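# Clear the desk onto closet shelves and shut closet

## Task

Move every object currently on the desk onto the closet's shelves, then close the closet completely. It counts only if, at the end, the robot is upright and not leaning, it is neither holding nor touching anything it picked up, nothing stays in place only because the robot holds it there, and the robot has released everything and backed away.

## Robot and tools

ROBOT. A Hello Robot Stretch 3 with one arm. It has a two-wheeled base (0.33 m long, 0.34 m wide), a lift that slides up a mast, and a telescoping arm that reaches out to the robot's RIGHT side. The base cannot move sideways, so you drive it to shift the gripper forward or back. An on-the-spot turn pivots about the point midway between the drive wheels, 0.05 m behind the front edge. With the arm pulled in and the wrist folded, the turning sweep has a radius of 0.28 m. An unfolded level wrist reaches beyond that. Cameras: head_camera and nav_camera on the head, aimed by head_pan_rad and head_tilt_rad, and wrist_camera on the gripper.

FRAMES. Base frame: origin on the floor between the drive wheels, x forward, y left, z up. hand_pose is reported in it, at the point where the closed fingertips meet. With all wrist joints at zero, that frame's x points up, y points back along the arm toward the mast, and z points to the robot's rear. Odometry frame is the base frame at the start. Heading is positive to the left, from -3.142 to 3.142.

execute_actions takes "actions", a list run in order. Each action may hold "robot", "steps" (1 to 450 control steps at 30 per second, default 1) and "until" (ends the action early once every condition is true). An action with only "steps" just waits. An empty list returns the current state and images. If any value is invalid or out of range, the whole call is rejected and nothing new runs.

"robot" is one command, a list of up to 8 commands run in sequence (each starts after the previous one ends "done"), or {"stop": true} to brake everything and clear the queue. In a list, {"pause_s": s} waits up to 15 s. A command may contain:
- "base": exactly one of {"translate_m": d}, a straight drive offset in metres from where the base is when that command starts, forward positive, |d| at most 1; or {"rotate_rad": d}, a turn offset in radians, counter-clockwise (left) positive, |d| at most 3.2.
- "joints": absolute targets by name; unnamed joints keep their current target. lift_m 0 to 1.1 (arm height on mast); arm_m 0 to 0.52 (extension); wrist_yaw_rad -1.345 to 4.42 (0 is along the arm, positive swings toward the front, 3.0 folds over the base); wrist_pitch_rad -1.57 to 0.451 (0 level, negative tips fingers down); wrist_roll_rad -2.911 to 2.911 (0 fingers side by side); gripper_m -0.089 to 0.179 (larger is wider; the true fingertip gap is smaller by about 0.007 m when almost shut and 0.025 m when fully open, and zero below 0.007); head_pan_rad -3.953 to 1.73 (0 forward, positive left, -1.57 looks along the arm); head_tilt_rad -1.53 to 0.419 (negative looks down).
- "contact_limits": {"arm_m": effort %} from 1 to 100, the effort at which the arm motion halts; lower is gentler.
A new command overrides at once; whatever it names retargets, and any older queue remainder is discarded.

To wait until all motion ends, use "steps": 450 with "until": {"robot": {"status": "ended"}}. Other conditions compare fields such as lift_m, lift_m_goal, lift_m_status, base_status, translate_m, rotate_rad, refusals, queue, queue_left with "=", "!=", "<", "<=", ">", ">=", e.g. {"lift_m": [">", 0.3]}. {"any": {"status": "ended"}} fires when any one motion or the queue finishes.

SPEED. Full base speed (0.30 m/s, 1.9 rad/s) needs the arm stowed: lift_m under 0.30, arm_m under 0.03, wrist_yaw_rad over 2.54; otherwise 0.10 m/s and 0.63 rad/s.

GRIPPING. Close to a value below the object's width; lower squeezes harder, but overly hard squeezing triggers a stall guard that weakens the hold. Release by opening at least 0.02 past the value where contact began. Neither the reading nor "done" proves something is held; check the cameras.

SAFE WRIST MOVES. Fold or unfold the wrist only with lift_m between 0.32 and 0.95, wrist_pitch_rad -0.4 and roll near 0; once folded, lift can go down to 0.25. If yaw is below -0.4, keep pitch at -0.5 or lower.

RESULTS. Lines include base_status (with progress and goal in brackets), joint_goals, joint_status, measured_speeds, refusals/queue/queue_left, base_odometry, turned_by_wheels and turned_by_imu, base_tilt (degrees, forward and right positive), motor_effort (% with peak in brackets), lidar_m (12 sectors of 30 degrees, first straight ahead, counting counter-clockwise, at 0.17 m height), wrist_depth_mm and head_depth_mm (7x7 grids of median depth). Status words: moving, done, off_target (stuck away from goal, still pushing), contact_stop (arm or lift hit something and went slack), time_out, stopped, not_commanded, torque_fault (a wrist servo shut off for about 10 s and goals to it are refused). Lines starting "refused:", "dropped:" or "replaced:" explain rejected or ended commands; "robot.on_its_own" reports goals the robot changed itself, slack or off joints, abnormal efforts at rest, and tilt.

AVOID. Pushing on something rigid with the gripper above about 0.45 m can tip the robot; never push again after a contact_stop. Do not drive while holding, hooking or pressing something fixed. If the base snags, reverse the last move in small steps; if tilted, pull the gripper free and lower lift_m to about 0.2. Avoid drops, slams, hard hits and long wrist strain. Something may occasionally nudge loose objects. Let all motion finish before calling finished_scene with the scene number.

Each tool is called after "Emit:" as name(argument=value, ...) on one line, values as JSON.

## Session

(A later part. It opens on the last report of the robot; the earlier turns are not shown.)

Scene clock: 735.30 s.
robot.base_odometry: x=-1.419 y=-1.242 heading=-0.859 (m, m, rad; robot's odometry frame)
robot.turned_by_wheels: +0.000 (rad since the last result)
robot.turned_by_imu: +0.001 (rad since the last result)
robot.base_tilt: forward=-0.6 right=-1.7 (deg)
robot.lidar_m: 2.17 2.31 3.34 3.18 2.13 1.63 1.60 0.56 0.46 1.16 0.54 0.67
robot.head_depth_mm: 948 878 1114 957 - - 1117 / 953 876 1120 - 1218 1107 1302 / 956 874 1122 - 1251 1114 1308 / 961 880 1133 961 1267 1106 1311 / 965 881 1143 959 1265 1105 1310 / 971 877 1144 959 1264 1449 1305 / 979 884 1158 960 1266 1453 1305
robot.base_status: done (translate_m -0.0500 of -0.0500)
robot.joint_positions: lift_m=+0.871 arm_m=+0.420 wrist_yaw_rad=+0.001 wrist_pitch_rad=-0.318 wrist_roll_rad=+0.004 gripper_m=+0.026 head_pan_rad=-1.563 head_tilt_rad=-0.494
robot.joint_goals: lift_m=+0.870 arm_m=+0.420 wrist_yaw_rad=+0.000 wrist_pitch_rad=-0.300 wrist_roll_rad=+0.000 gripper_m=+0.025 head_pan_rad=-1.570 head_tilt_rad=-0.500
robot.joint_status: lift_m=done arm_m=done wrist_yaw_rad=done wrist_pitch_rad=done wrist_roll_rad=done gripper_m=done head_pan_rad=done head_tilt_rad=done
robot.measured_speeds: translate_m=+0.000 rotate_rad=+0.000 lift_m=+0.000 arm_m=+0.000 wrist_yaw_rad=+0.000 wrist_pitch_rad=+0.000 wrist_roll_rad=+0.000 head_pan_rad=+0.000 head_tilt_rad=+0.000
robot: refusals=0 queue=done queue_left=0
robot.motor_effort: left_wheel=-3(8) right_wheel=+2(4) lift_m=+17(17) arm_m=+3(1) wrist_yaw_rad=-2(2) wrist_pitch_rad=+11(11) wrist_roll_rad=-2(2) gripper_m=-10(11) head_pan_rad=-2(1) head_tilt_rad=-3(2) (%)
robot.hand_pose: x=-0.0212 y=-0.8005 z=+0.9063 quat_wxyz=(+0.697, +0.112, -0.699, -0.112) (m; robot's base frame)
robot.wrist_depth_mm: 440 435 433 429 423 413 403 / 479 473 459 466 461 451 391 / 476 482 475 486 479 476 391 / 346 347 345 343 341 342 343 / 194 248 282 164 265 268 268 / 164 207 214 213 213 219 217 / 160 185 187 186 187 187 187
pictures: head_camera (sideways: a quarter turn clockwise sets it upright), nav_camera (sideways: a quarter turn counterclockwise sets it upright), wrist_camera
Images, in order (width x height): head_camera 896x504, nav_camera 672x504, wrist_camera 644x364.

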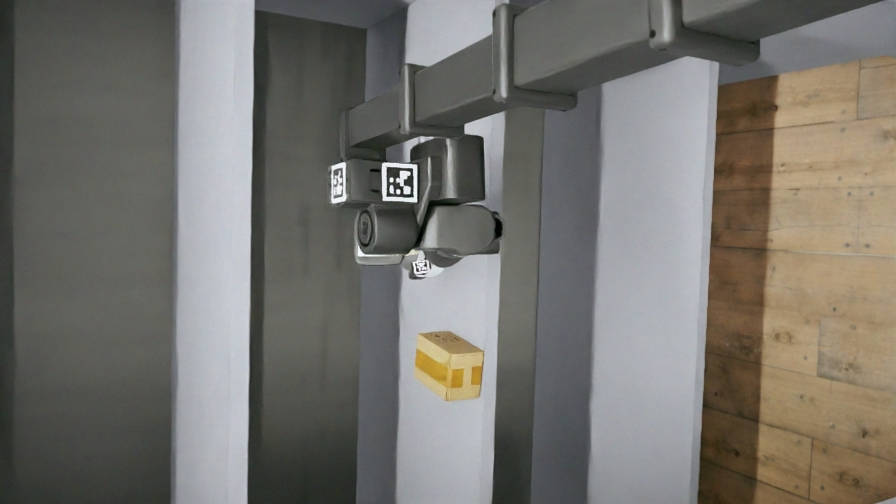

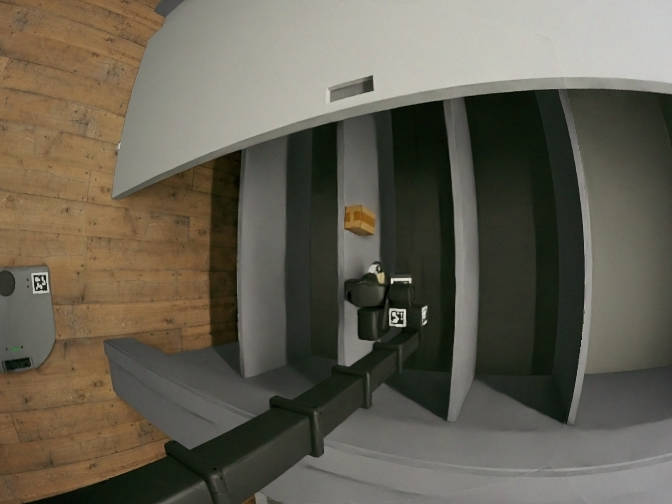

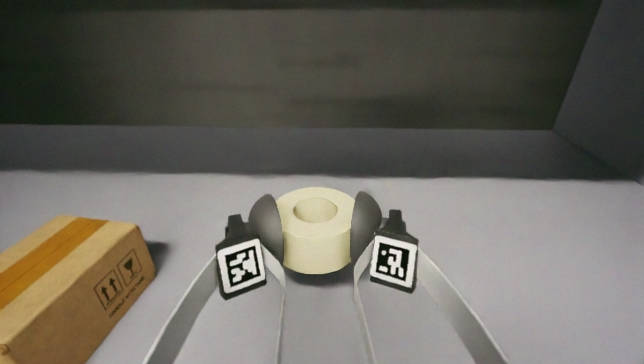

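Emit:
execute_actions(actions=[{"robot":[{"joints":{"lift_m":0.823}},{"joints":{"gripper_m":0.075}},{"joints":{"arm_m":0.0}},{"joints":{"wrist_yaw_rad":1.57,"lift_m":1.05}},{"base":{"rotate_rad":1.93},"joints":{"head_pan_rad":0,"head_tilt_rad":-0.4,"gripper_m":0.12}},{"base":{"translate_m":1.0}},{"base":{"translate_m":1.0}},{"base":{"translate_m":0.4}}],"steps":450,"until":{"robot":{"status":"ended"}}},{"steps":450,"until":{"robot":{"status":"ended"}}},{"steps":450,"until":{"robot":{"status":"ended"}}},{"steps":450,"until":{"robot":{"status":"ended"}}}])

Scene clock: 783.17 s.
robot.base_odometry: x=-0.269 y=+0.865 heading=+1.071 (m, m, rad; robot's odometry frame)
robot.turned_by_wheels: +1.930 (rad since the last result)
robot.turned_by_imu: +1.961 (rad since the last result)
robot.base_tilt: forward=-0.5 right=-1.8 (deg)
robot.lidar_m: 0.88 0.59 0.55 0.57 0.72 1.76 2.66 3.38 3.19 1.51 1.47 0.99
robot.head_depth_mm: 1178 1251 1300 828 1103 1616 - / 1223 1304 1380 829 1626 1641 1313 / 1283 1358 1459 877 1726 1690 1384 / 1166 1248 1350 1451 1611 1623 1390 / 971 1027 1098 1177 1257 1358 1351 / 831 878 922 975 1037 1101 1179 / 725 760 794 833 875 924 974
robot.base_status: done (translate_m +0.4000 of +0.4000)
robot.joint_positions: lift_m=+1.049 arm_m=+0.000 wrist_yaw_rad=+1.568 wrist_pitch_rad=-0.318 wrist_roll_rad=+0.004 gripper_m=+0.120 head_pan_rad=-0.007 head_tilt_rad=-0.408
robot.joint_goals: lift_m=+1.050 arm_m=+0.000 wrist_yaw_rad=+1.570 wrist_pitch_rad=-0.300 wrist_roll_rad=+0.000 gripper_m=+0.120 head_pan_rad=+0.000 head_tilt_rad=-0.400
robot.joint_status: lift_m=done arm_m=done wrist_yaw_rad=done wrist_pitch_rad=done wrist_roll_rad=done gripper_m=done head_pan_rad=done head_tilt_rad=done
robot.measured_speeds: translate_m=+0.000 rotate_rad=+0.000 lift_m=+0.000 arm_m=+0.000 wrist_yaw_rad=+0.000 wrist_pitch_rad=+0.000 wrist_roll_rad=+0.000 head_pan_rad=+0.000 head_tilt_rad=+0.000
robot: refusals=0 queue=done queue_left=0
robot.motor_effort: left_wheel=-3(7) right_wheel=+2(6) lift_m=+43(48) arm_m=-2(3) wrist_yaw_rad=+1(3) wrist_pitch_rad=+11(10) wrist_roll_rad=-2(2) gripper_m=+1(99) head_pan_rad=+3(28) head_tilt_rad=+2(9) (%)
robot.hand_pose: x=+0.2145 y=-0.1461 z=+1.0853 quat_wxyz=(+0.573, +0.573, -0.416, +0.413) (m; robot's base frame)
robot.wrist_depth_mm: 520 652 902 - - - 937 / 541 672 933 - - - 952 / 552 710 - 658 661 646 661 / 546 739 - - - 532 478 / 571 725 - - - - - / 590 693 - - - - - / 592 860 - - - - -
pictures: head_camera (sideways: a quarter turn clockwise sets it upright), nav_camera (sideways: a quarter turn counterclockwise sets it upright), wrist_camera
Images, in order (width x height): head_camera 896x504, nav_camera 672x504, wrist_camera 644x364.

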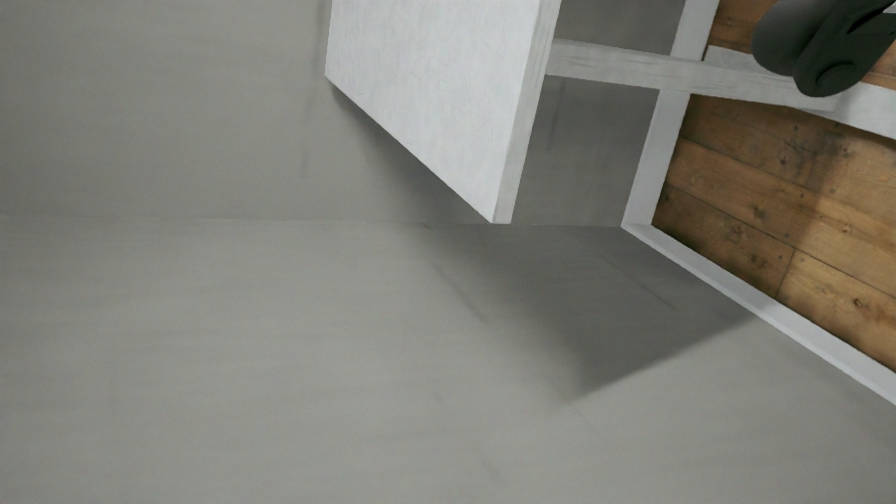

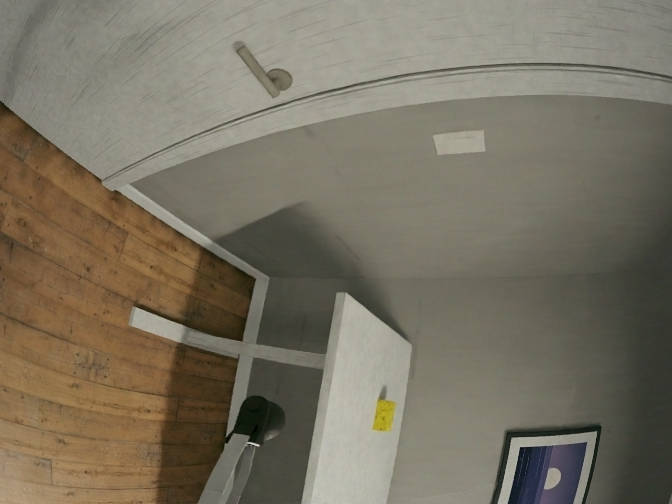

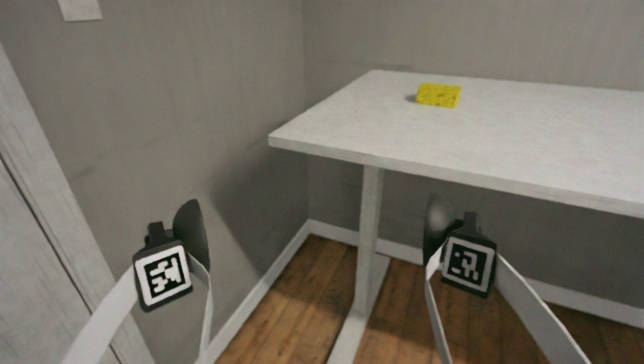

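Emit:
execute_actions(actions=[{"robot":[{"base":{"translate_m":0.15}},{"base":{"rotate_rad":1.2},"joints":{"head_pan_rad":-1.57,"head_tilt_rad":-0.5}},{"base":{"translate_m":-0.17}},{"joints":{"wrist_yaw_rad":0,"gripper_m":0.15}},{"joints":{"arm_m":0.12,"lift_m":0.99}}],"steps":450,"until":{"robot":{"status":"ended"}}},{"steps":150,"until":{"robot":{"status":"ended"}}}])

Scene clock: 800.83 s.
robot.base_odometry: x=-0.088 y=+0.867 heading=+2.271 (m, m, rad; robot's odometry frame)
robot.turned_by_wheels: +1.200 (rad since the last result)
robot.turned_by_imu: +1.204 (rad since the last result)
robot.base_tilt: forward=-0.6 right=-1.8 (deg)
robot.lidar_m: 0.66 0.70 1.05 2.79 3.70 3.14 3.10 1.31 1.31 0.87 0.89 0.67
robot.head_depth_mm: 1061 1151 1192 - - 1542 1307 / 1062 1164 1196 - - 1581 1310 / 1074 1164 1102 - - 1529 1317 / 1082 1177 1100 678 1635 1565 1305 / 1091 1186 1030 728 1058 1248 1280 / 1095 1192 1027 691 1592 1581 1308 / 1107 1203 1282 691 1626 1571 1308
robot.base_status: done (translate_m -0.1700 of -0.1700)
robot.joint_positions: lift_m=+0.991 arm_m=+0.120 wrist_yaw_rad=+0.002 wrist_pitch_rad=-0.318 wrist_roll_rad=+0.004 gripper_m=+0.150 head_pan_rad=-1.563 head_tilt_rad=-0.494
robot.joint_goals: lift_m=+0.990 arm_m=+0.120 wrist_yaw_rad=+0.000 wrist_pitch_rad=-0.300 wrist_roll_rad=+0.000 gripper_m=+0.150 head_pan_rad=-1.570 head_tilt_rad=-0.500
robot.joint_status: lift_m=done arm_m=done wrist_yaw_rad=done wrist_pitch_rad=done wrist_roll_rad=done gripper_m=done head_pan_rad=done head_tilt_rad=done
robot.measured_speeds: translate_m=+0.000 rotate_rad=+0.000 lift_m=+0.000 arm_m=+0.000 wrist_yaw_rad=+0.000 wrist_pitch_rad=+0.000 wrist_roll_rad=+0.000 head_pan_rad=+0.000 head_tilt_rad=+0.000
robot: refusals=0 queue=done queue_left=0
robot.motor_effort: left_wheel=-3(7) right_wheel=+2(8) lift_m=+17(44) arm_m=+3(5) wrist_yaw_rad=-1(1) wrist_pitch_rad=+11(10) wrist_roll_rad=-2(2) gripper_m=+1(100) head_pan_rad=-3(27) head_tilt_rad=-3(10) (%)
robot.hand_pose: x=-0.0211 y=-0.5005 z=+1.0263 quat_wxyz=(+0.697, +0.112, -0.699, -0.112) (m; robot's base frame)
robot.wrist_depth_mm: 698 839 802 810 796 773 771 / 705 908 817 838 835 832 805 / 712 549 522 475 501 505 501 / 377 366 363 366 366 362 363 / 285 295 284 284 282 294 283 / 232 - 232 231 232 223 231 / 649 220 211 208 204 203 199
pictures: head_camera (sideways: a quarter turn clockwise sets it upright), nav_camera (sideways: a quarter turn counterclockwise sets it upright), wrist_camera
Images, in order (width x height): head_camera 896x504, nav_camera 672x504, wrist_camera 644x364.

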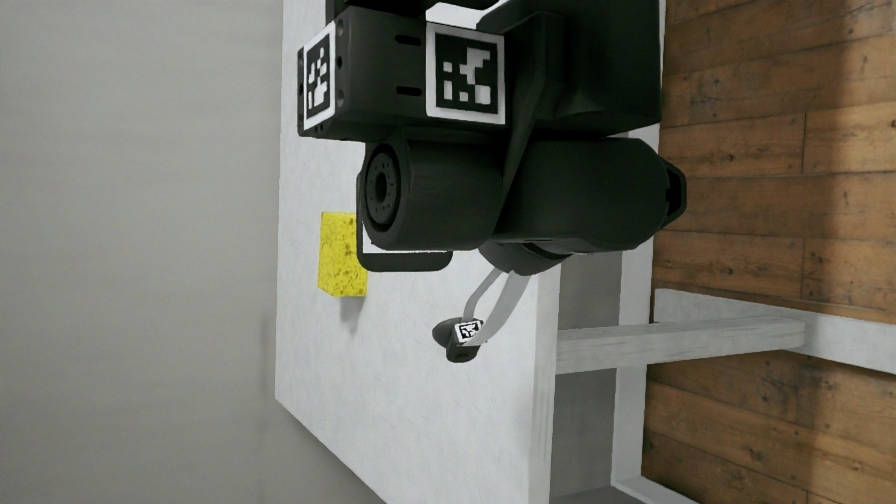

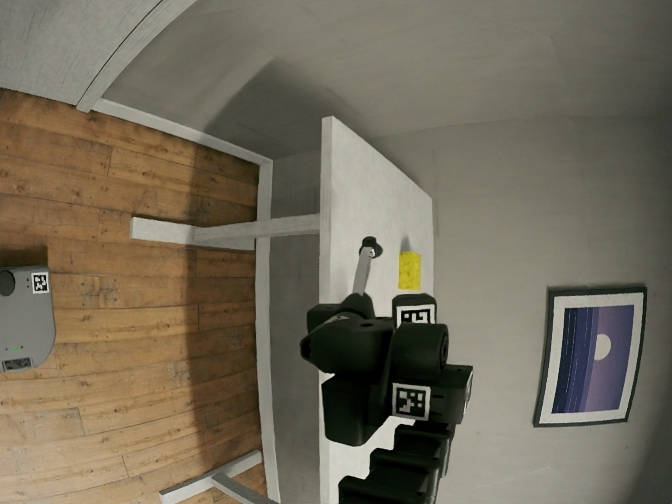

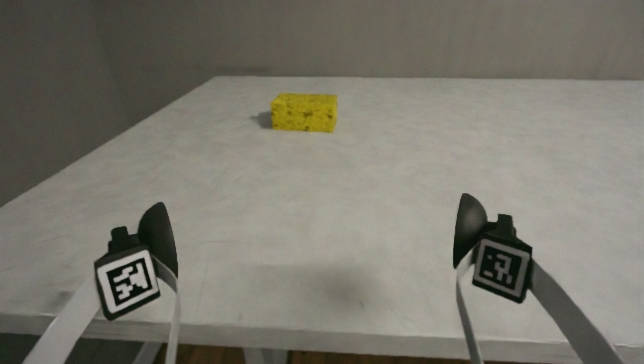

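Emit:
execute_actions(actions=[{"robot":[{"base":{"translate_m":0.023},"joints":{"arm_m":0.25,"gripper_m":0.179}},{"joints":{"lift_m":0.937}},{"joints":{"arm_m":0.40}}],"steps":450,"until":{"robot":{"status":"ended"}}}])

Scene clock: 809.70 s.
robot.base_odometry: x=-0.103 y=+0.884 heading=+2.271 (m, m, rad; robot's odometry frame)
robot.turned_by_wheels: +0.000 (rad since the last result)
robot.turned_by_imu: +0.001 (rad since the last result)
robot.base_tilt: forward=-0.6 right=-1.7 (deg)
robot.lidar_m: 0.64 0.68 1.02 2.78 3.71 3.18 3.12 1.33 1.32 0.86 0.86 0.65
robot.head_depth_mm: 1061 1153 1098 - 1578 1543 1294 / 1071 1164 - 662 1560 1571 1303 / 1077 1165 - 663 1580 1560 1303 / 1085 1171 1190 664 1604 1562 1303 / 1088 1183 1028 691 1057 1257 1278 / 1095 1194 1032 694 1635 1564 1303 / 1108 1206 1299 692 1616 1546 1304
robot.base_status: done (translate_m +0.0230 of +0.0230)
robot.joint_positions: lift_m=+0.938 arm_m=+0.400 wrist_yaw_rad=+0.001 wrist_pitch_rad=-0.318 wrist_roll_rad=+0.004 gripper_m=+0.179 head_pan_rad=-1.563 head_tilt_rad=-0.494
robot.joint_goals: lift_m=+0.937 arm_m=+0.400 wrist_yaw_rad=+0.000 wrist_pitch_rad=-0.300 wrist_roll_rad=+0.000 gripper_m=+0.179 head_pan_rad=-1.570 head_tilt_rad=-0.500
robot.joint_status: lift_m=done arm_m=done wrist_yaw_rad=done wrist_pitch_rad=done wrist_roll_rad=done gripper_m=done head_pan_rad=done head_tilt_rad=done
robot.measured_speeds: translate_m=+0.000 rotate_rad=+0.000 lift_m=+0.000 arm_m=+0.000 wrist_yaw_rad=+0.000 wrist_pitch_rad=+0.000 wrist_roll_rad=+0.000 head_pan_rad=+0.000 head_tilt_rad=+0.000
robot: refusals=0 queue=done queue_left=0
robot.motor_effort: left_wheel=-3(5) right_wheel=+2(5) lift_m=+17(19) arm_m=+3(6) wrist_yaw_rad=-1(1) wrist_pitch_rad=+10(10) wrist_roll_rad=-2(2) gripper_m=+1(100) head_pan_rad=-1(2) head_tilt_rad=-3(3) (%)
robot.hand_pose: x=-0.0212 y=-0.7805 z=+0.9733 quat_wxyz=(+0.697, +0.112, -0.699, -0.112) (m; robot's base frame)
robot.wrist_depth_mm: 600 575 572 565 554 553 542 / 618 642 592 579 594 573 564 / 618 364 364 238 332 360 356 / 258 259 244 231 243 254 258 / 212 207 201 202 201 209 201 / - 163 166 165 166 159 164 / 136 140 140 140 140 139 139
pictures: head_camera (sideways: a quarter turn clockwise sets it upright), nav_camera (sideways: a quarter turn counterclockwise sets it upright), wrist_camera
Images, in order (width x height): head_camera 896x504, nav_camera 672x504, wrist_camera 644x364.

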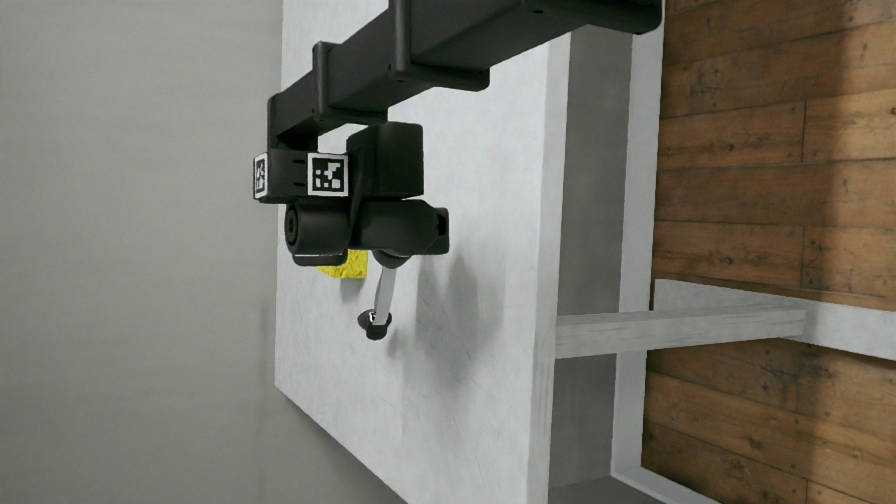

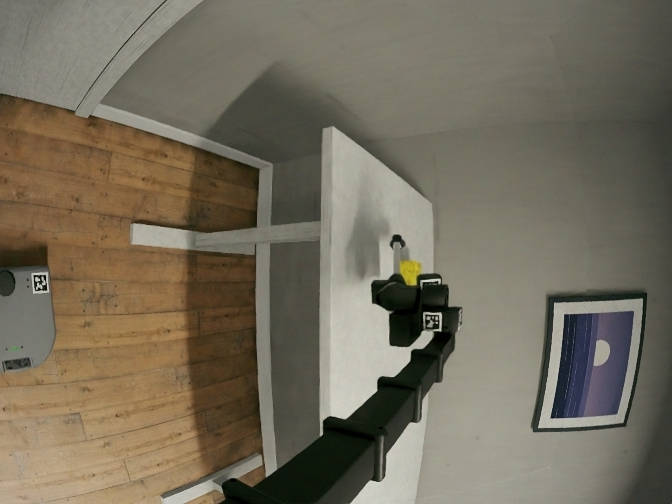

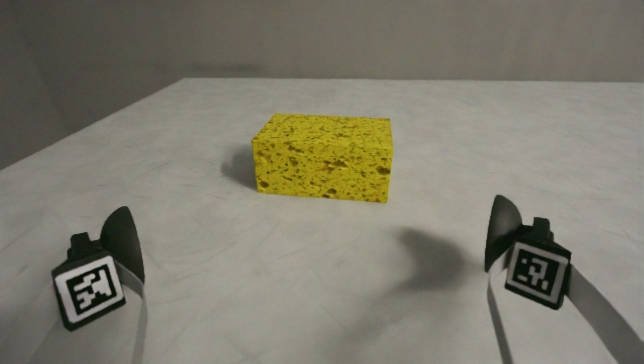

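Emit:
execute_actions(actions=[{"robot":[{"joints":{"arm_m":0.485}},{"joints":{"gripper_m":0.07}},{"pause_s":1},{"joints":{"lift_m":1.0}}],"steps":450,"until":{"robot":{"status":"ended"}}}])

Scene clock: 817.00 s.
robot.base_odometry: x=-0.103 y=+0.884 heading=+2.271 (m, m, rad; robot's odometry frame)
robot.turned_by_wheels: +0.000 (rad since the last result)
robot.turned_by_imu: +0.001 (rad since the last result)
robot.base_tilt: forward=-0.5 right=-1.7 (deg)
robot.lidar_m: 0.64 0.68 1.01 2.80 3.71 3.18 3.10 1.32 1.32 0.86 0.86 0.65
robot.head_depth_mm: 1064 1142 - 694 1542 1572 1309 / 1069 1129 958 692 1573 1567 1307 / 1081 - 906 695 1574 1573 1314 / 1087 1161 884 692 1602 1560 1310 / 1091 1182 1028 691 1053 1266 1271 / 1096 1192 1022 692 1614 1563 1312 / 1106 1200 1304 690 1614 1546 1308
robot.base_status: done (translate_m +0.0230 of +0.0230)
robot.joint_positions: lift_m=+0.999 arm_m=+0.485 wrist_yaw_rad=+0.001 wrist_pitch_rad=-0.318 wrist_roll_rad=+0.004 gripper_m=+0.070 head_pan_rad=-1.563 head_tilt_rad=-0.494
robot.joint_goals: lift_m=+1.000 arm_m=+0.485 wrist_yaw_rad=+0.000 wrist_pitch_rad=-0.300 wrist_roll_rad=+0.000 gripper_m=+0.070 head_pan_rad=-1.570 head_tilt_rad=-0.500
robot.joint_status: lift_m=done arm_m=done wrist_yaw_rad=done wrist_pitch_rad=done wrist_roll_rad=done gripper_m=done head_pan_rad=done head_tilt_rad=done
robot.measured_speeds: translate_m=+0.000 rotate_rad=+0.000 lift_m=+0.000 arm_m=+0.000 wrist_yaw_rad=+0.000 wrist_pitch_rad=+0.000 wrist_roll_rad=+0.000 head_pan_rad=+0.000 head_tilt_rad=+0.000
robot: refusals=0 queue=done queue_left=0
robot.motor_effort: left_wheel=-3(2) right_wheel=+2(2) lift_m=+43(45) arm_m=+3(8) wrist_yaw_rad=-2(2) wrist_pitch_rad=+10(10) wrist_roll_rad=-2(3) gripper_m=+0(100) head_pan_rad=-2(2) head_tilt_rad=-2(3) (%)
robot.hand_pose: x=-0.0212 y=-0.8655 z=+1.0353 quat_wxyz=(+0.697, +0.112, -0.699, -0.112) (m; robot's base frame)
robot.wrist_depth_mm: 512 511 502 501 481 483 475 / 559 556 543 540 527 514 506 / 611 592 520 527 527 520 537 / 630 380 372 379 381 372 377 / 296 296 284 228 302 296 290 / 243 244 223 192 226 243 241 / 204 207 205 198 205 205 206
pictures: head_camera (sideways: a quarter turn clockwise sets it upright), nav_camera (sideways: a quarter turn counterclockwise sets it upright), wrist_camera
Images, in order (width x height): head_camera 896x504, nav_camera 672x504, wrist_camera 644x364.

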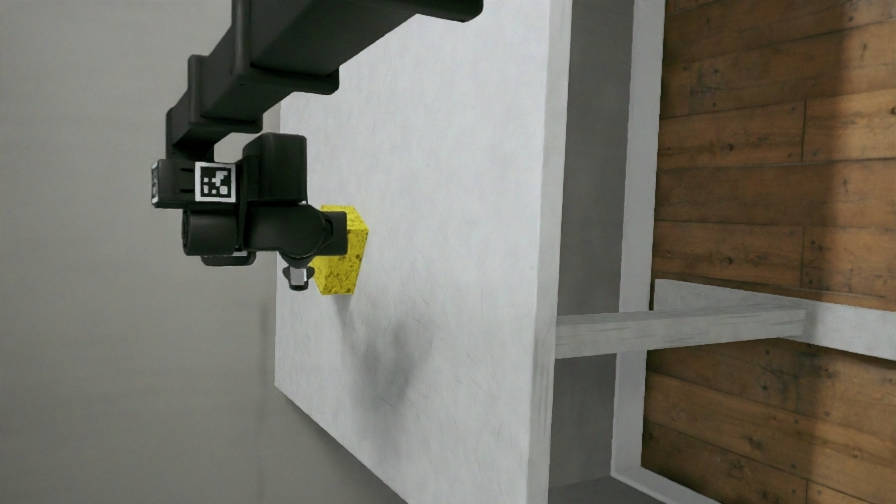

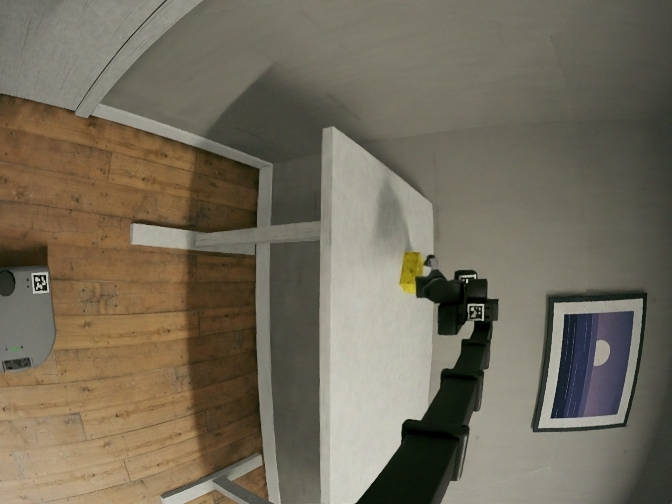

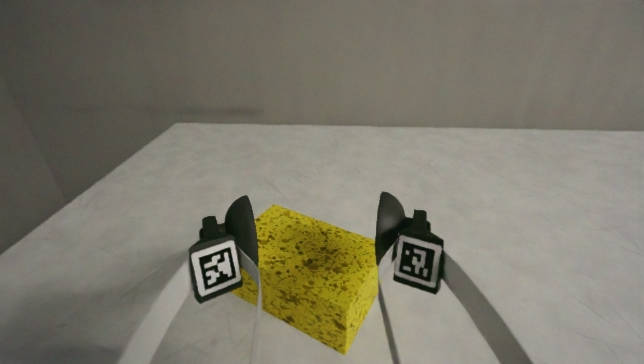

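Emit:
execute_actions(actions=[{"robot":[{"joints":{"gripper_m":0.179}},{"joints":{"arm_m":0.33}},{"joints":{"lift_m":0.94}}],"steps":450,"until":{"robot":{"status":"ended"}}}])

Scene clock: 824.67 s.
robot.base_odometry: x=-0.103 y=+0.884 heading=+2.271 (m, m, rad; robot's odometry frame)
robot.turned_by_wheels: +0.000 (rad since the last result)
robot.turned_by_imu: +0.001 (rad since the last result)
robot.base_tilt: forward=-0.5 right=-1.8 (deg)
robot.lidar_m: 0.64 0.68 1.02 2.80 3.69 3.18 3.11 1.32 1.32 0.86 0.86 0.65
robot.head_depth_mm: 1061 1153 1102 - 1591 1572 1297 / 1070 1165 1187 633 1577 1573 1307 / 1074 1160 - 608 1589 1563 1310 / 1082 1179 1108 663 1598 1574 1303 / 1087 1185 1023 664 1054 1272 1280 / 1100 1199 1019 693 1631 1565 1307 / 1101 1207 1302 691 1633 1559 1303
robot.base_status: done (translate_m +0.0230 of +0.0230)
robot.joint_positions: lift_m=+0.941 arm_m=+0.330 wrist_yaw_rad=+0.001 wrist_pitch_rad=-0.318 wrist_roll_rad=+0.004 gripper_m=+0.179 head_pan_rad=-1.563 head_tilt_rad=-0.494
robot.joint_goals: lift_m=+0.940 arm_m=+0.330 wrist_yaw_rad=+0.000 wrist_pitch_rad=-0.300 wrist_roll_rad=+0.000 gripper_m=+0.179 head_pan_rad=-1.570 head_tilt_rad=-0.500
robot.joint_status: lift_m=done arm_m=done wrist_yaw_rad=done wrist_pitch_rad=done wrist_roll_rad=done gripper_m=done head_pan_rad=done head_tilt_rad=done
robot.measured_speeds: translate_m=+0.000 rotate_rad=+0.000 lift_m=+0.000 arm_m=+0.000 wrist_yaw_rad=+0.000 wrist_pitch_rad=+0.000 wrist_roll_rad=+0.000 head_pan_rad=+0.000 head_tilt_rad=+0.000
robot: refusals=0 queue=done queue_left=0
robot.motor_effort: left_wheel=-2(3) right_wheel=+2(2) lift_m=+17(49) arm_m=-2(1) wrist_yaw_rad=-2(2) wrist_pitch_rad=+11(10) wrist_roll_rad=-2(2) gripper_m=+1(100) head_pan_rad=-1(1) head_tilt_rad=-2(2) (%)
robot.hand_pose: x=-0.0212 y=-0.7113 z=+0.9763 quat_wxyz=(+0.697, +0.112, -0.699, -0.112) (m; robot's base frame)
robot.wrist_depth_mm: 640 640 636 628 618 610 599 / 679 691 623 604 614 599 608 / 619 368 339 299 365 373 366 / 267 266 264 265 265 264 264 / 210 212 207 205 205 215 205 / - 167 169 170 169 162 169 / 139 143 144 143 144 143 143
pictures: head_camera (sideways: a quarter turn clockwise sets it upright), nav_camera (sideways: a quarter turn counterclockwise sets it upright), wrist_camera
Images, in order (width x height): head_camera 896x504, nav_camera 672x504, wrist_camera 644x364.

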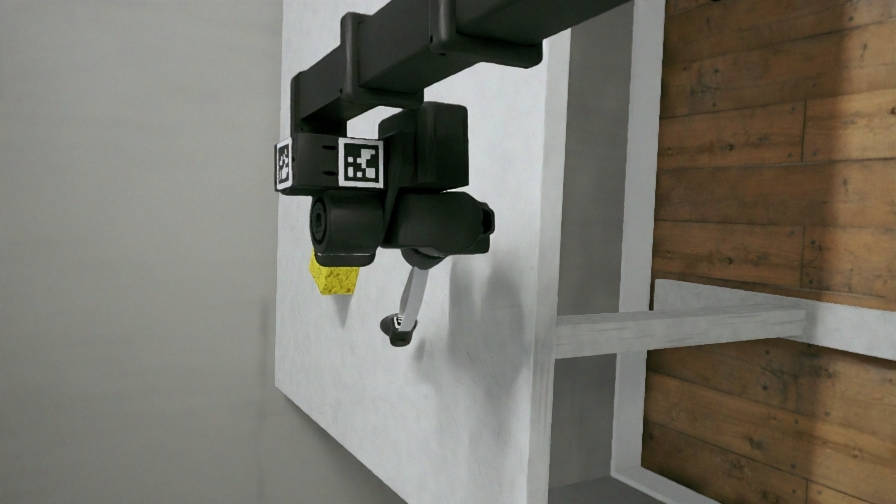

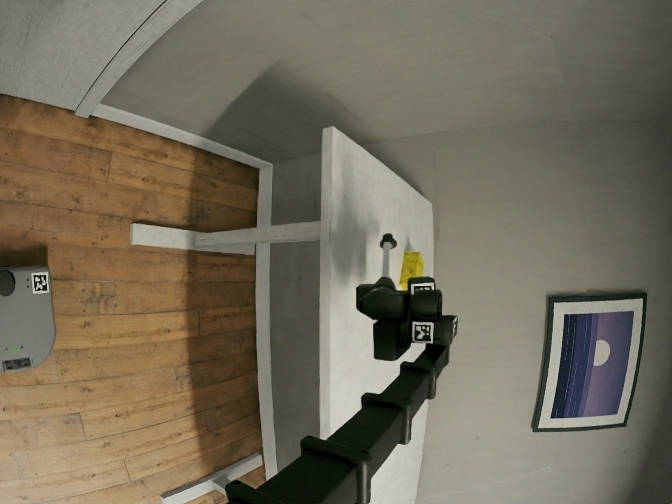

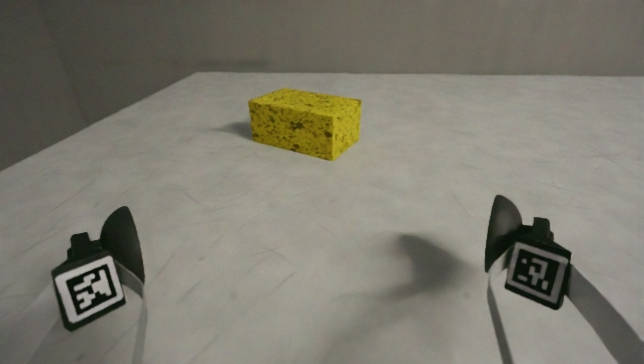

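Emit:
execute_actions(actions=[{"robot":[{"base":{"translate_m":0.015},"joints":{"lift_m":0.935}},{"joints":{"arm_m":0.47}}],"steps":450,"until":{"robot":{"status":"ended"}}}])

Scene clock: 831.90 s.
robot.base_odometry: x=-0.112 y=+0.896 heading=+2.271 (m, m, rad; robot's odometry frame)
robot.turned_by_wheels: +0.000 (rad since the last result)
robot.turned_by_imu: +0.001 (rad since the last result)
robot.base_tilt: forward=-0.6 right=-1.7 (deg)
robot.lidar_m: 0.62 0.66 0.99 2.79 3.70 3.19 3.12 1.34 1.32 0.86 0.84 0.63
robot.head_depth_mm: 1063 1158 1105 - 1583 1562 1308 / 1072 1164 - 662 1574 1559 1312 / 1077 1172 - 694 1575 1560 1304 / 1082 1183 1065 660 1593 1563 1310 / 1090 1188 1031 692 1063 1452 1273 / 1104 1191 1025 692 1634 1585 1308 / 1100 1200 1302 693 1613 1538 1309
robot.base_status: done (translate_m +0.0150 of +0.0150)
robot.joint_positions: lift_m=+0.936 arm_m=+0.470 wrist_yaw_rad=+0.001 wrist_pitch_rad=-0.318 wrist_roll_rad=+0.004 gripper_m=+0.179 head_pan_rad=-1.563 head_tilt_rad=-0.494
robot.joint_goals: lift_m=+0.935 arm_m=+0.470 wrist_yaw_rad=+0.000 wrist_pitch_rad=-0.300 wrist_roll_rad=+0.000 gripper_m=+0.179 head_pan_rad=-1.570 head_tilt_rad=-0.500
robot.joint_status: lift_m=done arm_m=done wrist_yaw_rad=done wrist_pitch_rad=done wrist_roll_rad=done gripper_m=done head_pan_rad=done head_tilt_rad=done
robot.measured_speeds: translate_m=+0.000 rotate_rad=+0.000 lift_m=+0.000 arm_m=+0.000 wrist_yaw_rad=+0.000 wrist_pitch_rad=+0.000 wrist_roll_rad=+0.000 head_pan_rad=+0.000 head_tilt_rad=+0.000
robot: refusals=0 queue=done queue_left=0
robot.motor_effort: left_wheel=-3(3) right_wheel=+2(6) lift_m=+17(16) arm_m=+3(6) wrist_yaw_rad=-1(1) wrist_pitch_rad=+10(10) wrist_roll_rad=-2(2) gripper_m=+1(1) head_pan_rad=-1(1) head_tilt_rad=-2(2) (%)
robot.hand_pose: x=-0.0212 y=-0.8505 z=+0.9713 quat_wxyz=(+0.697, +0.112, -0.699, -0.112) (m; robot's base frame)
robot.wrist_depth_mm: 531 512 520 506 498 500 480 / 579 558 540 537 517 522 515 / 612 354 352 357 353 348 348 / 253 255 228 176 228 252 252 / 208 202 199 182 189 205 197 / - 160 163 162 163 156 162 / 134 137 138 137 138 137 137
pictures: head_camera (sideways: a quarter turn clockwise sets it upright), nav_camera (sideways: a quarter turn counterclockwise sets it upright), wrist_camera
Images, in order (width x height): head_camera 896x504, nav_camera 672x504, wrist_camera 644x364.

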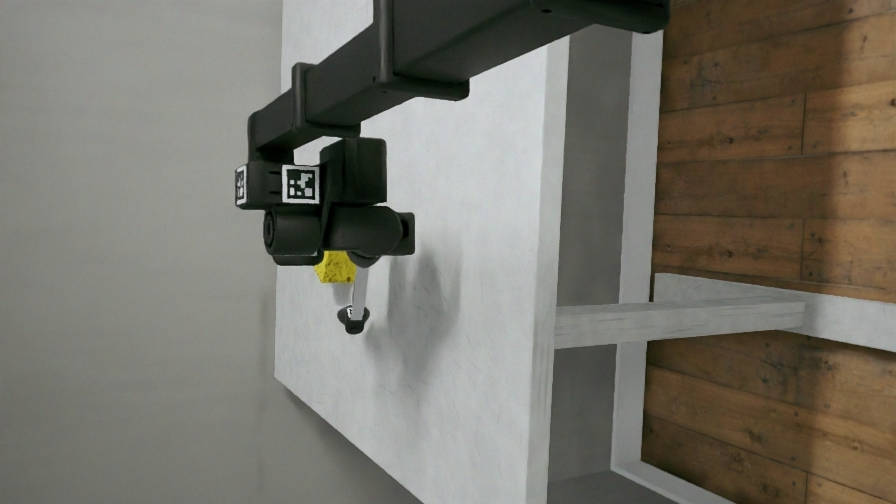

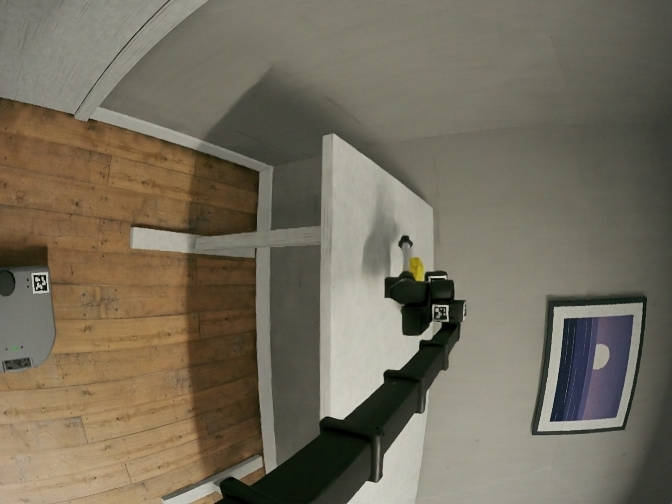

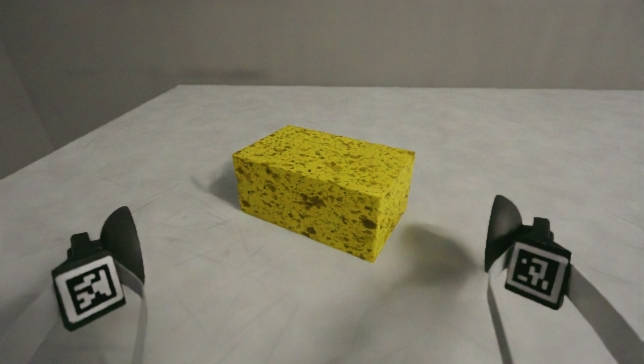

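Emit:
execute_actions(actions=[{"robot":[{"joints":{"arm_m":0.52}},{"joints":{"gripper_m":0.09}}],"steps":450,"until":{"robot":{"status":"ended"}}}])

Scene clock: 836.47 s.
robot.base_odometry: x=-0.112 y=+0.896 heading=+2.271 (m, m, rad; robot's odometry frame)
robot.turned_by_wheels: +0.000 (rad since the last result)
robot.turned_by_imu: +0.001 (rad since the last result)
robot.base_tilt: forward=-0.6 right=-1.7 (deg)
robot.lidar_m: 0.62 0.66 0.99 2.80 3.70 3.19 3.11 1.33 1.32 0.86 0.85 0.63
robot.head_depth_mm: 1063 1154 1105 - 1620 1571 1302 / 1073 1156 - 664 1574 1567 1309 / 1074 1165 850 692 1592 1566 1311 / 1087 1181 903 695 1598 1572 1311 / 1096 1188 1030 695 1072 1443 1274 / 1097 1193 1030 692 1629 1567 1300 / 1105 1206 1310 691 1629 1532 1305
robot.base_status: done (translate_m +0.0150 of +0.0150)
robot.joint_positions: lift_m=+0.936 arm_m=+0.517 wrist_yaw_rad=+0.001 wrist_pitch_rad=-0.318 wrist_roll_rad=+0.004 gripper_m=+0.090 head_pan_rad=-1.563 head_tilt_rad=-0.494
robot.joint_goals: lift_m=+0.935 arm_m=+0.520 wrist_yaw_rad=+0.000 wrist_pitch_rad=-0.300 wrist_roll_rad=+0.000 gripper_m=+0.090 head_pan_rad=-1.570 head_tilt_rad=-0.500
robot.joint_status: lift_m=done arm_m=done wrist_yaw_rad=done wrist_pitch_rad=done wrist_roll_rad=done gripper_m=done head_pan_rad=done head_tilt_rad=done
robot.measured_speeds: translate_m=+0.000 rotate_rad=+0.000 lift_m=+0.000 arm_m=+0.000 wrist_yaw_rad=+0.000 wrist_pitch_rad=+0.000 wrist_roll_rad=+0.000 head_pan_rad=+0.000 head_tilt_rad=+0.000
robot: refusals=0 queue=done queue_left=0
robot.motor_effort: left_wheel=-3(3) right_wheel=+2(2) lift_m=+17(17) arm_m=+4(4) wrist_yaw_rad=-2(2) wrist_pitch_rad=+10(10) wrist_roll_rad=-2(2) gripper_m=+0(100) head_pan_rad=-2(2) head_tilt_rad=-2(2) (%)
robot.hand_pose: x=-0.0212 y=-0.8975 z=+0.9713 quat_wxyz=(+0.697, +0.112, -0.699, -0.112) (m; robot's base frame)
robot.wrist_depth_mm: 476 486 476 468 456 458 444 / 529 518 509 493 492 480 477 / 571 350 351 351 349 353 352 / 255 256 175 165 253 251 252 / 197 199 163 137 166 197 197 / 162 163 157 151 157 162 162 / 137 137 137 137 137 138 137
pictures: head_camera (sideways: a quarter turn clockwise sets it upright), nav_camera (sideways: a quarter turn counterclockwise sets it upright), wrist_camera
Images, in order (width x height): head_camera 896x504, nav_camera 672x504, wrist_camera 644x364.

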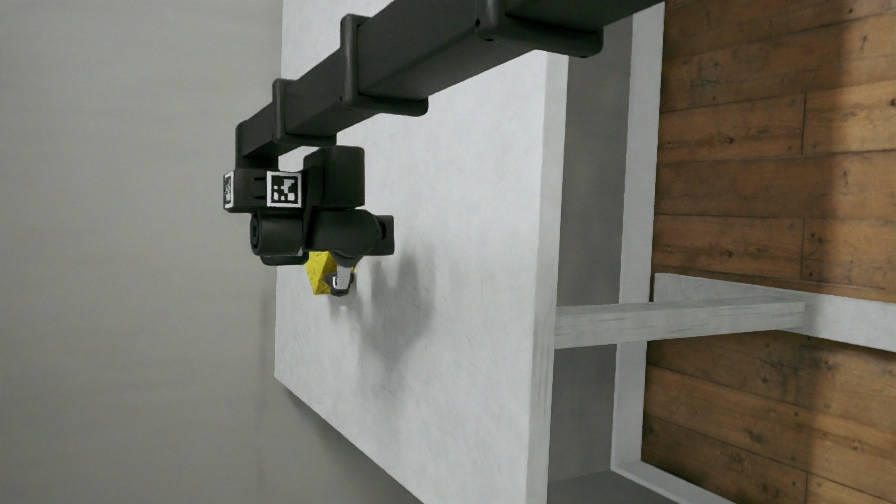

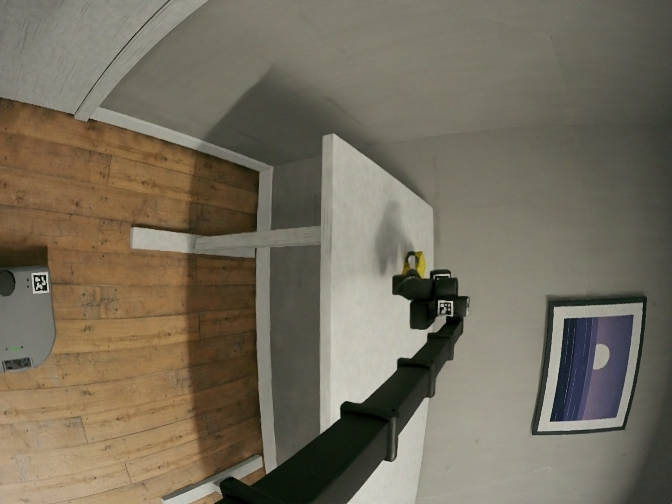

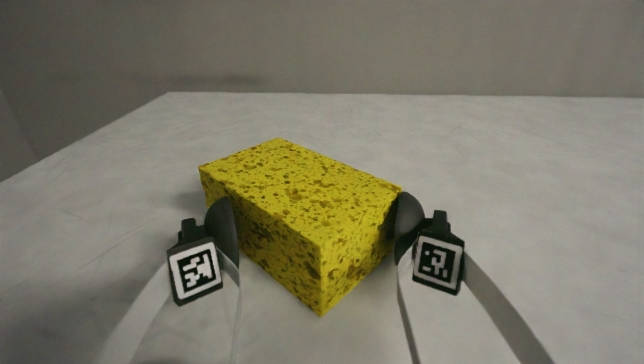

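Emit:
execute_actions(actions=[{"robot":[{"joints":{"gripper_m":0.179}},{"joints":{"arm_m":0.1,"lift_m":1.03}},{"base":{"rotate_rad":0.6}},{"base":{"translate_m":-0.24}},{"base":{"rotate_rad":-0.6}},{"base":{"translate_m":0.198}},{"joints":{"arm_m":0.25}},{"joints":{"lift_m":0.937}}],"steps":450,"until":{"robot":{"status":"ended"}}},{"steps":250,"until":{"robot":{"status":"ended"}}}])

Scene clock: 868.63 s.
robot.base_odometry: x=-0.009 y=+0.983 heading=+2.271 (m, m, rad; robot's odometry frame)
robot.turned_by_wheels: +0.000 (rad since the last result)
robot.turned_by_imu: +0.002 (rad since the last result)
robot.base_tilt: forward=-0.6 right=-1.7 (deg)
robot.lidar_m: 0.60 0.65 0.93 2.92 3.84 3.19 3.14 1.26 1.18 0.73 0.83 0.61
robot.head_depth_mm: 947 1029 1083 - 506 1449 1311 / 954 1033 1102 - 505 1449 1310 / 961 1046 1096 - 507 1452 1301 / 969 1050 1098 695 506 1451 1314 / 973 1060 1022 663 523 1022 1189 / 981 1069 1105 693 524 1486 1302 / 986 1073 1172 691 523 1482 1303
robot.base_status: done (translate_m +0.1980 of +0.1980)
robot.joint_positions: lift_m=+0.938 arm_m=+0.250 wrist_yaw_rad=+0.001 wrist_pitch_rad=-0.318 wrist_roll_rad=+0.004 gripper_m=+0.179 head_pan_rad=-1.563 head_tilt_rad=-0.494
robot.joint_goals: lift_m=+0.937 arm_m=+0.250 wrist_yaw_rad=+0.000 wrist_pitch_rad=-0.300 wrist_roll_rad=+0.000 gripper_m=+0.179 head_pan_rad=-1.570 head_tilt_rad=-0.500
robot.joint_status: lift_m=done arm_m=done wrist_yaw_rad=done wrist_pitch_rad=done wrist_roll_rad=done gripper_m=done head_pan_rad=done head_tilt_rad=done
robot.measured_speeds: translate_m=+0.000 rotate_rad=+0.000 lift_m=+0.000 arm_m=+0.000 wrist_yaw_rad=+0.000 wrist_pitch_rad=+0.000 wrist_roll_rad=+0.000 head_pan_rad=+0.000 head_tilt_rad=+0.000
robot: refusals=0 queue=done queue_left=0
robot.motor_effort: left_wheel=+2(8) right_wheel=-4(6) lift_m=+17(44) arm_m=+4(2) wrist_yaw_rad=-2(2) wrist_pitch_rad=+10(10) wrist_roll_rad=-3(2) gripper_m=+1(100) head_pan_rad=-2(2) head_tilt_rad=-3(2) (%)
robot.hand_pose: x=-0.0212 y=-0.6305 z=+0.9733 quat_wxyz=(+0.697, +0.112, -0.699, -0.112) (m; robot's base frame)
robot.wrist_depth_mm: 595 599 591 580 574 571 555 / 629 638 590 590 597 589 584 / 631 361 333 261 362 355 360 / 260 261 260 259 257 260 258 / 207 208 203 201 201 212 201 / - 163 166 166 165 159 166 / 136 140 140 140 140 140 139
pictures: head_camera (sideways: a quarter turn clockwise sets it upright), nav_camera (sideways: a quarter turn counterclockwise sets it upright), wrist_camera
Images, in order (width x height): head_camera 896x504, nav_camera 672x504, wrist_camera 644x364.

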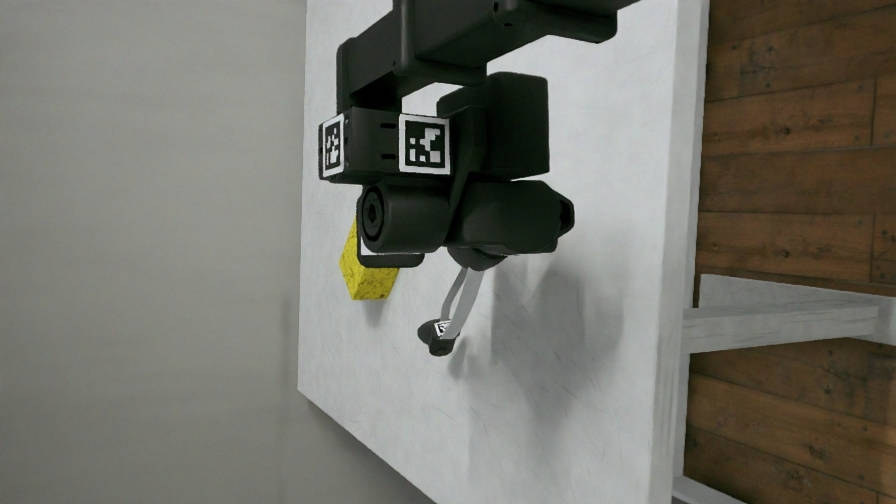

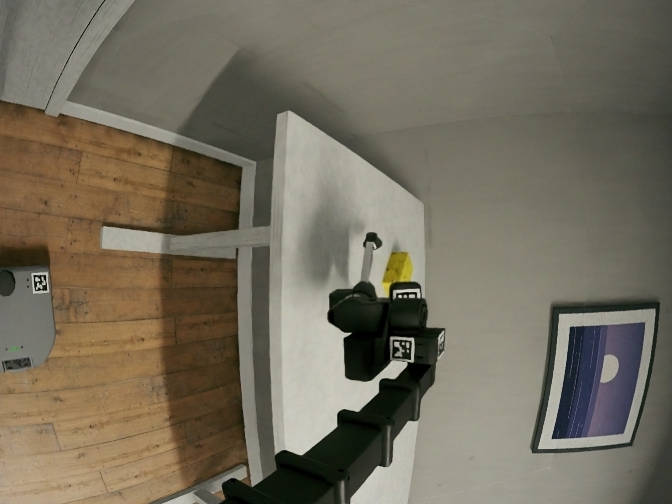

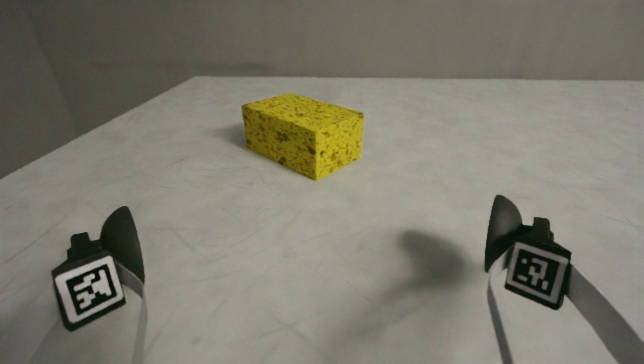

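Emit:
execute_actions(actions=[{"robot":[{"base":{"translate_m":0.012},"joints":{"arm_m":0.41}},{"joints":{"gripper_m":0.09}}],"steps":450,"until":{"robot":{"status":"ended"}}}])

Scene clock: 874.60 s.
robot.base_odometry: x=-0.016 y=+0.992 heading=+2.271 (m, m, rad; robot's odometry frame)
robot.turned_by_wheels: +0.000 (rad since the last result)
robot.turned_by_imu: +0.001 (rad since the last result)
robot.base_tilt: forward=-0.5 right=-1.7 (deg)
robot.lidar_m: 0.59 0.64 0.92 2.93 3.84 3.22 3.14 1.27 1.19 0.72 0.81 0.60
robot.head_depth_mm: 947 1034 1085 - 506 1438 1307 / 955 1036 - 663 524 1437 1304 / 962 1050 - 661 523 1437 1304 / 967 1054 1110 660 524 1443 1305 / 974 1053 1026 696 523 998 1225 / 979 1070 1102 691 522 1482 1311 / 988 1076 1181 693 524 1463 1312
robot.base_status: done (translate_m +0.0120 of +0.0120)
robot.joint_positions: lift_m=+0.938 arm_m=+0.410 wrist_yaw_rad=+0.001 wrist_pitch_rad=-0.318 wrist_roll_rad=+0.004 gripper_m=+0.090 head_pan_rad=-1.563 head_tilt_rad=-0.494
robot.joint_goals: lift_m=+0.937 arm_m=+0.410 wrist_yaw_rad=+0.000 wrist_pitch_rad=-0.300 wrist_roll_rad=+0.000 gripper_m=+0.090 head_pan_rad=-1.570 head_tilt_rad=-0.500
robot.joint_status: lift_m=done arm_m=done wrist_yaw_rad=done wrist_pitch_rad=done wrist_roll_rad=done gripper_m=done head_pan_rad=done head_tilt_rad=done
robot.measured_speeds: translate_m=+0.000 rotate_rad=+0.000 lift_m=+0.000 arm_m=+0.000 wrist_yaw_rad=+0.000 wrist_pitch_rad=+0.000 wrist_roll_rad=+0.000 head_pan_rad=+0.000 head_tilt_rad=+0.000
robot: refusals=0 queue=done queue_left=0
robot.motor_effort: left_wheel=+3(7) right_wheel=-4(6) lift_m=+17(17) arm_m=+4(3) wrist_yaw_rad=-1(2) wrist_pitch_rad=+10(10) wrist_roll_rad=-2(2) gripper_m=+0(100) head_pan_rad=-2(2) head_tilt_rad=-2(1) (%)
robot.hand_pose: x=-0.0212 y=-0.7905 z=+0.9733 quat_wxyz=(+0.697, +0.112, -0.699, -0.112) (m; robot's base frame)
robot.wrist_depth_mm: 461 448 440 449 438 430 423 / 494 491 479 477 476 461 457 / 546 359 361 355 361 358 360 / 259 259 180 170 258 257 255 / 202 201 144 133 135 202 201 / 165 165 154 119 154 165 164 / 140 141 140 131 139 140 139
pictures: head_camera (sideways: a quarter turn clockwise sets it upright), nav_camera (sideways: a quarter turn counterclockwise sets it upright), wrist_camera
Images, in order (width x height): head_camera 896x504, nav_camera 672x504, wrist_camera 644x364.

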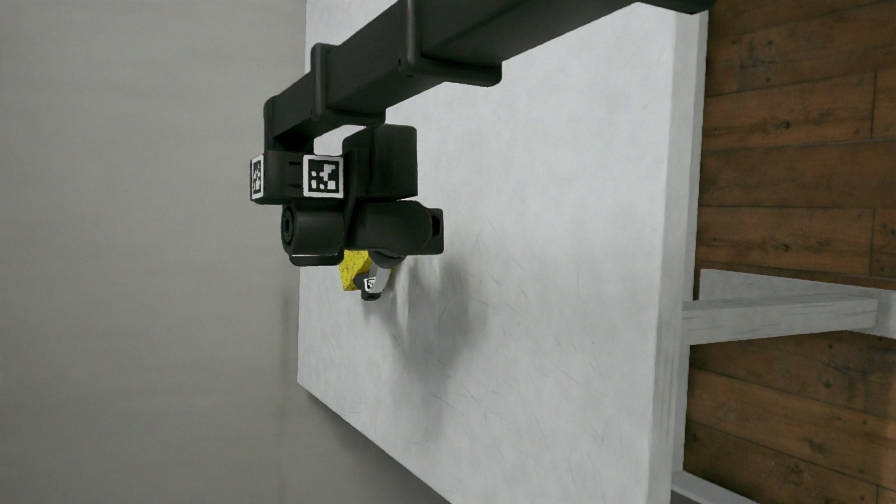

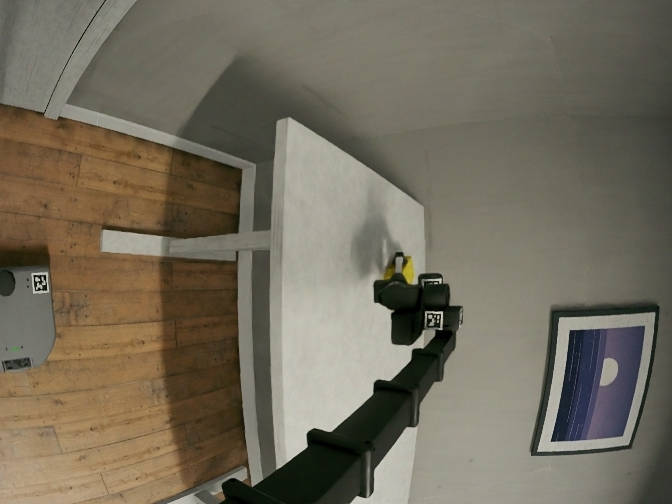

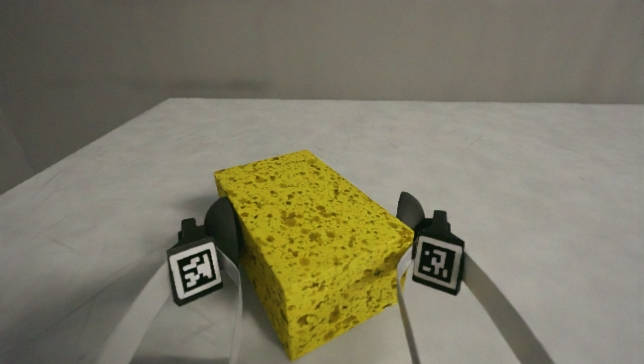

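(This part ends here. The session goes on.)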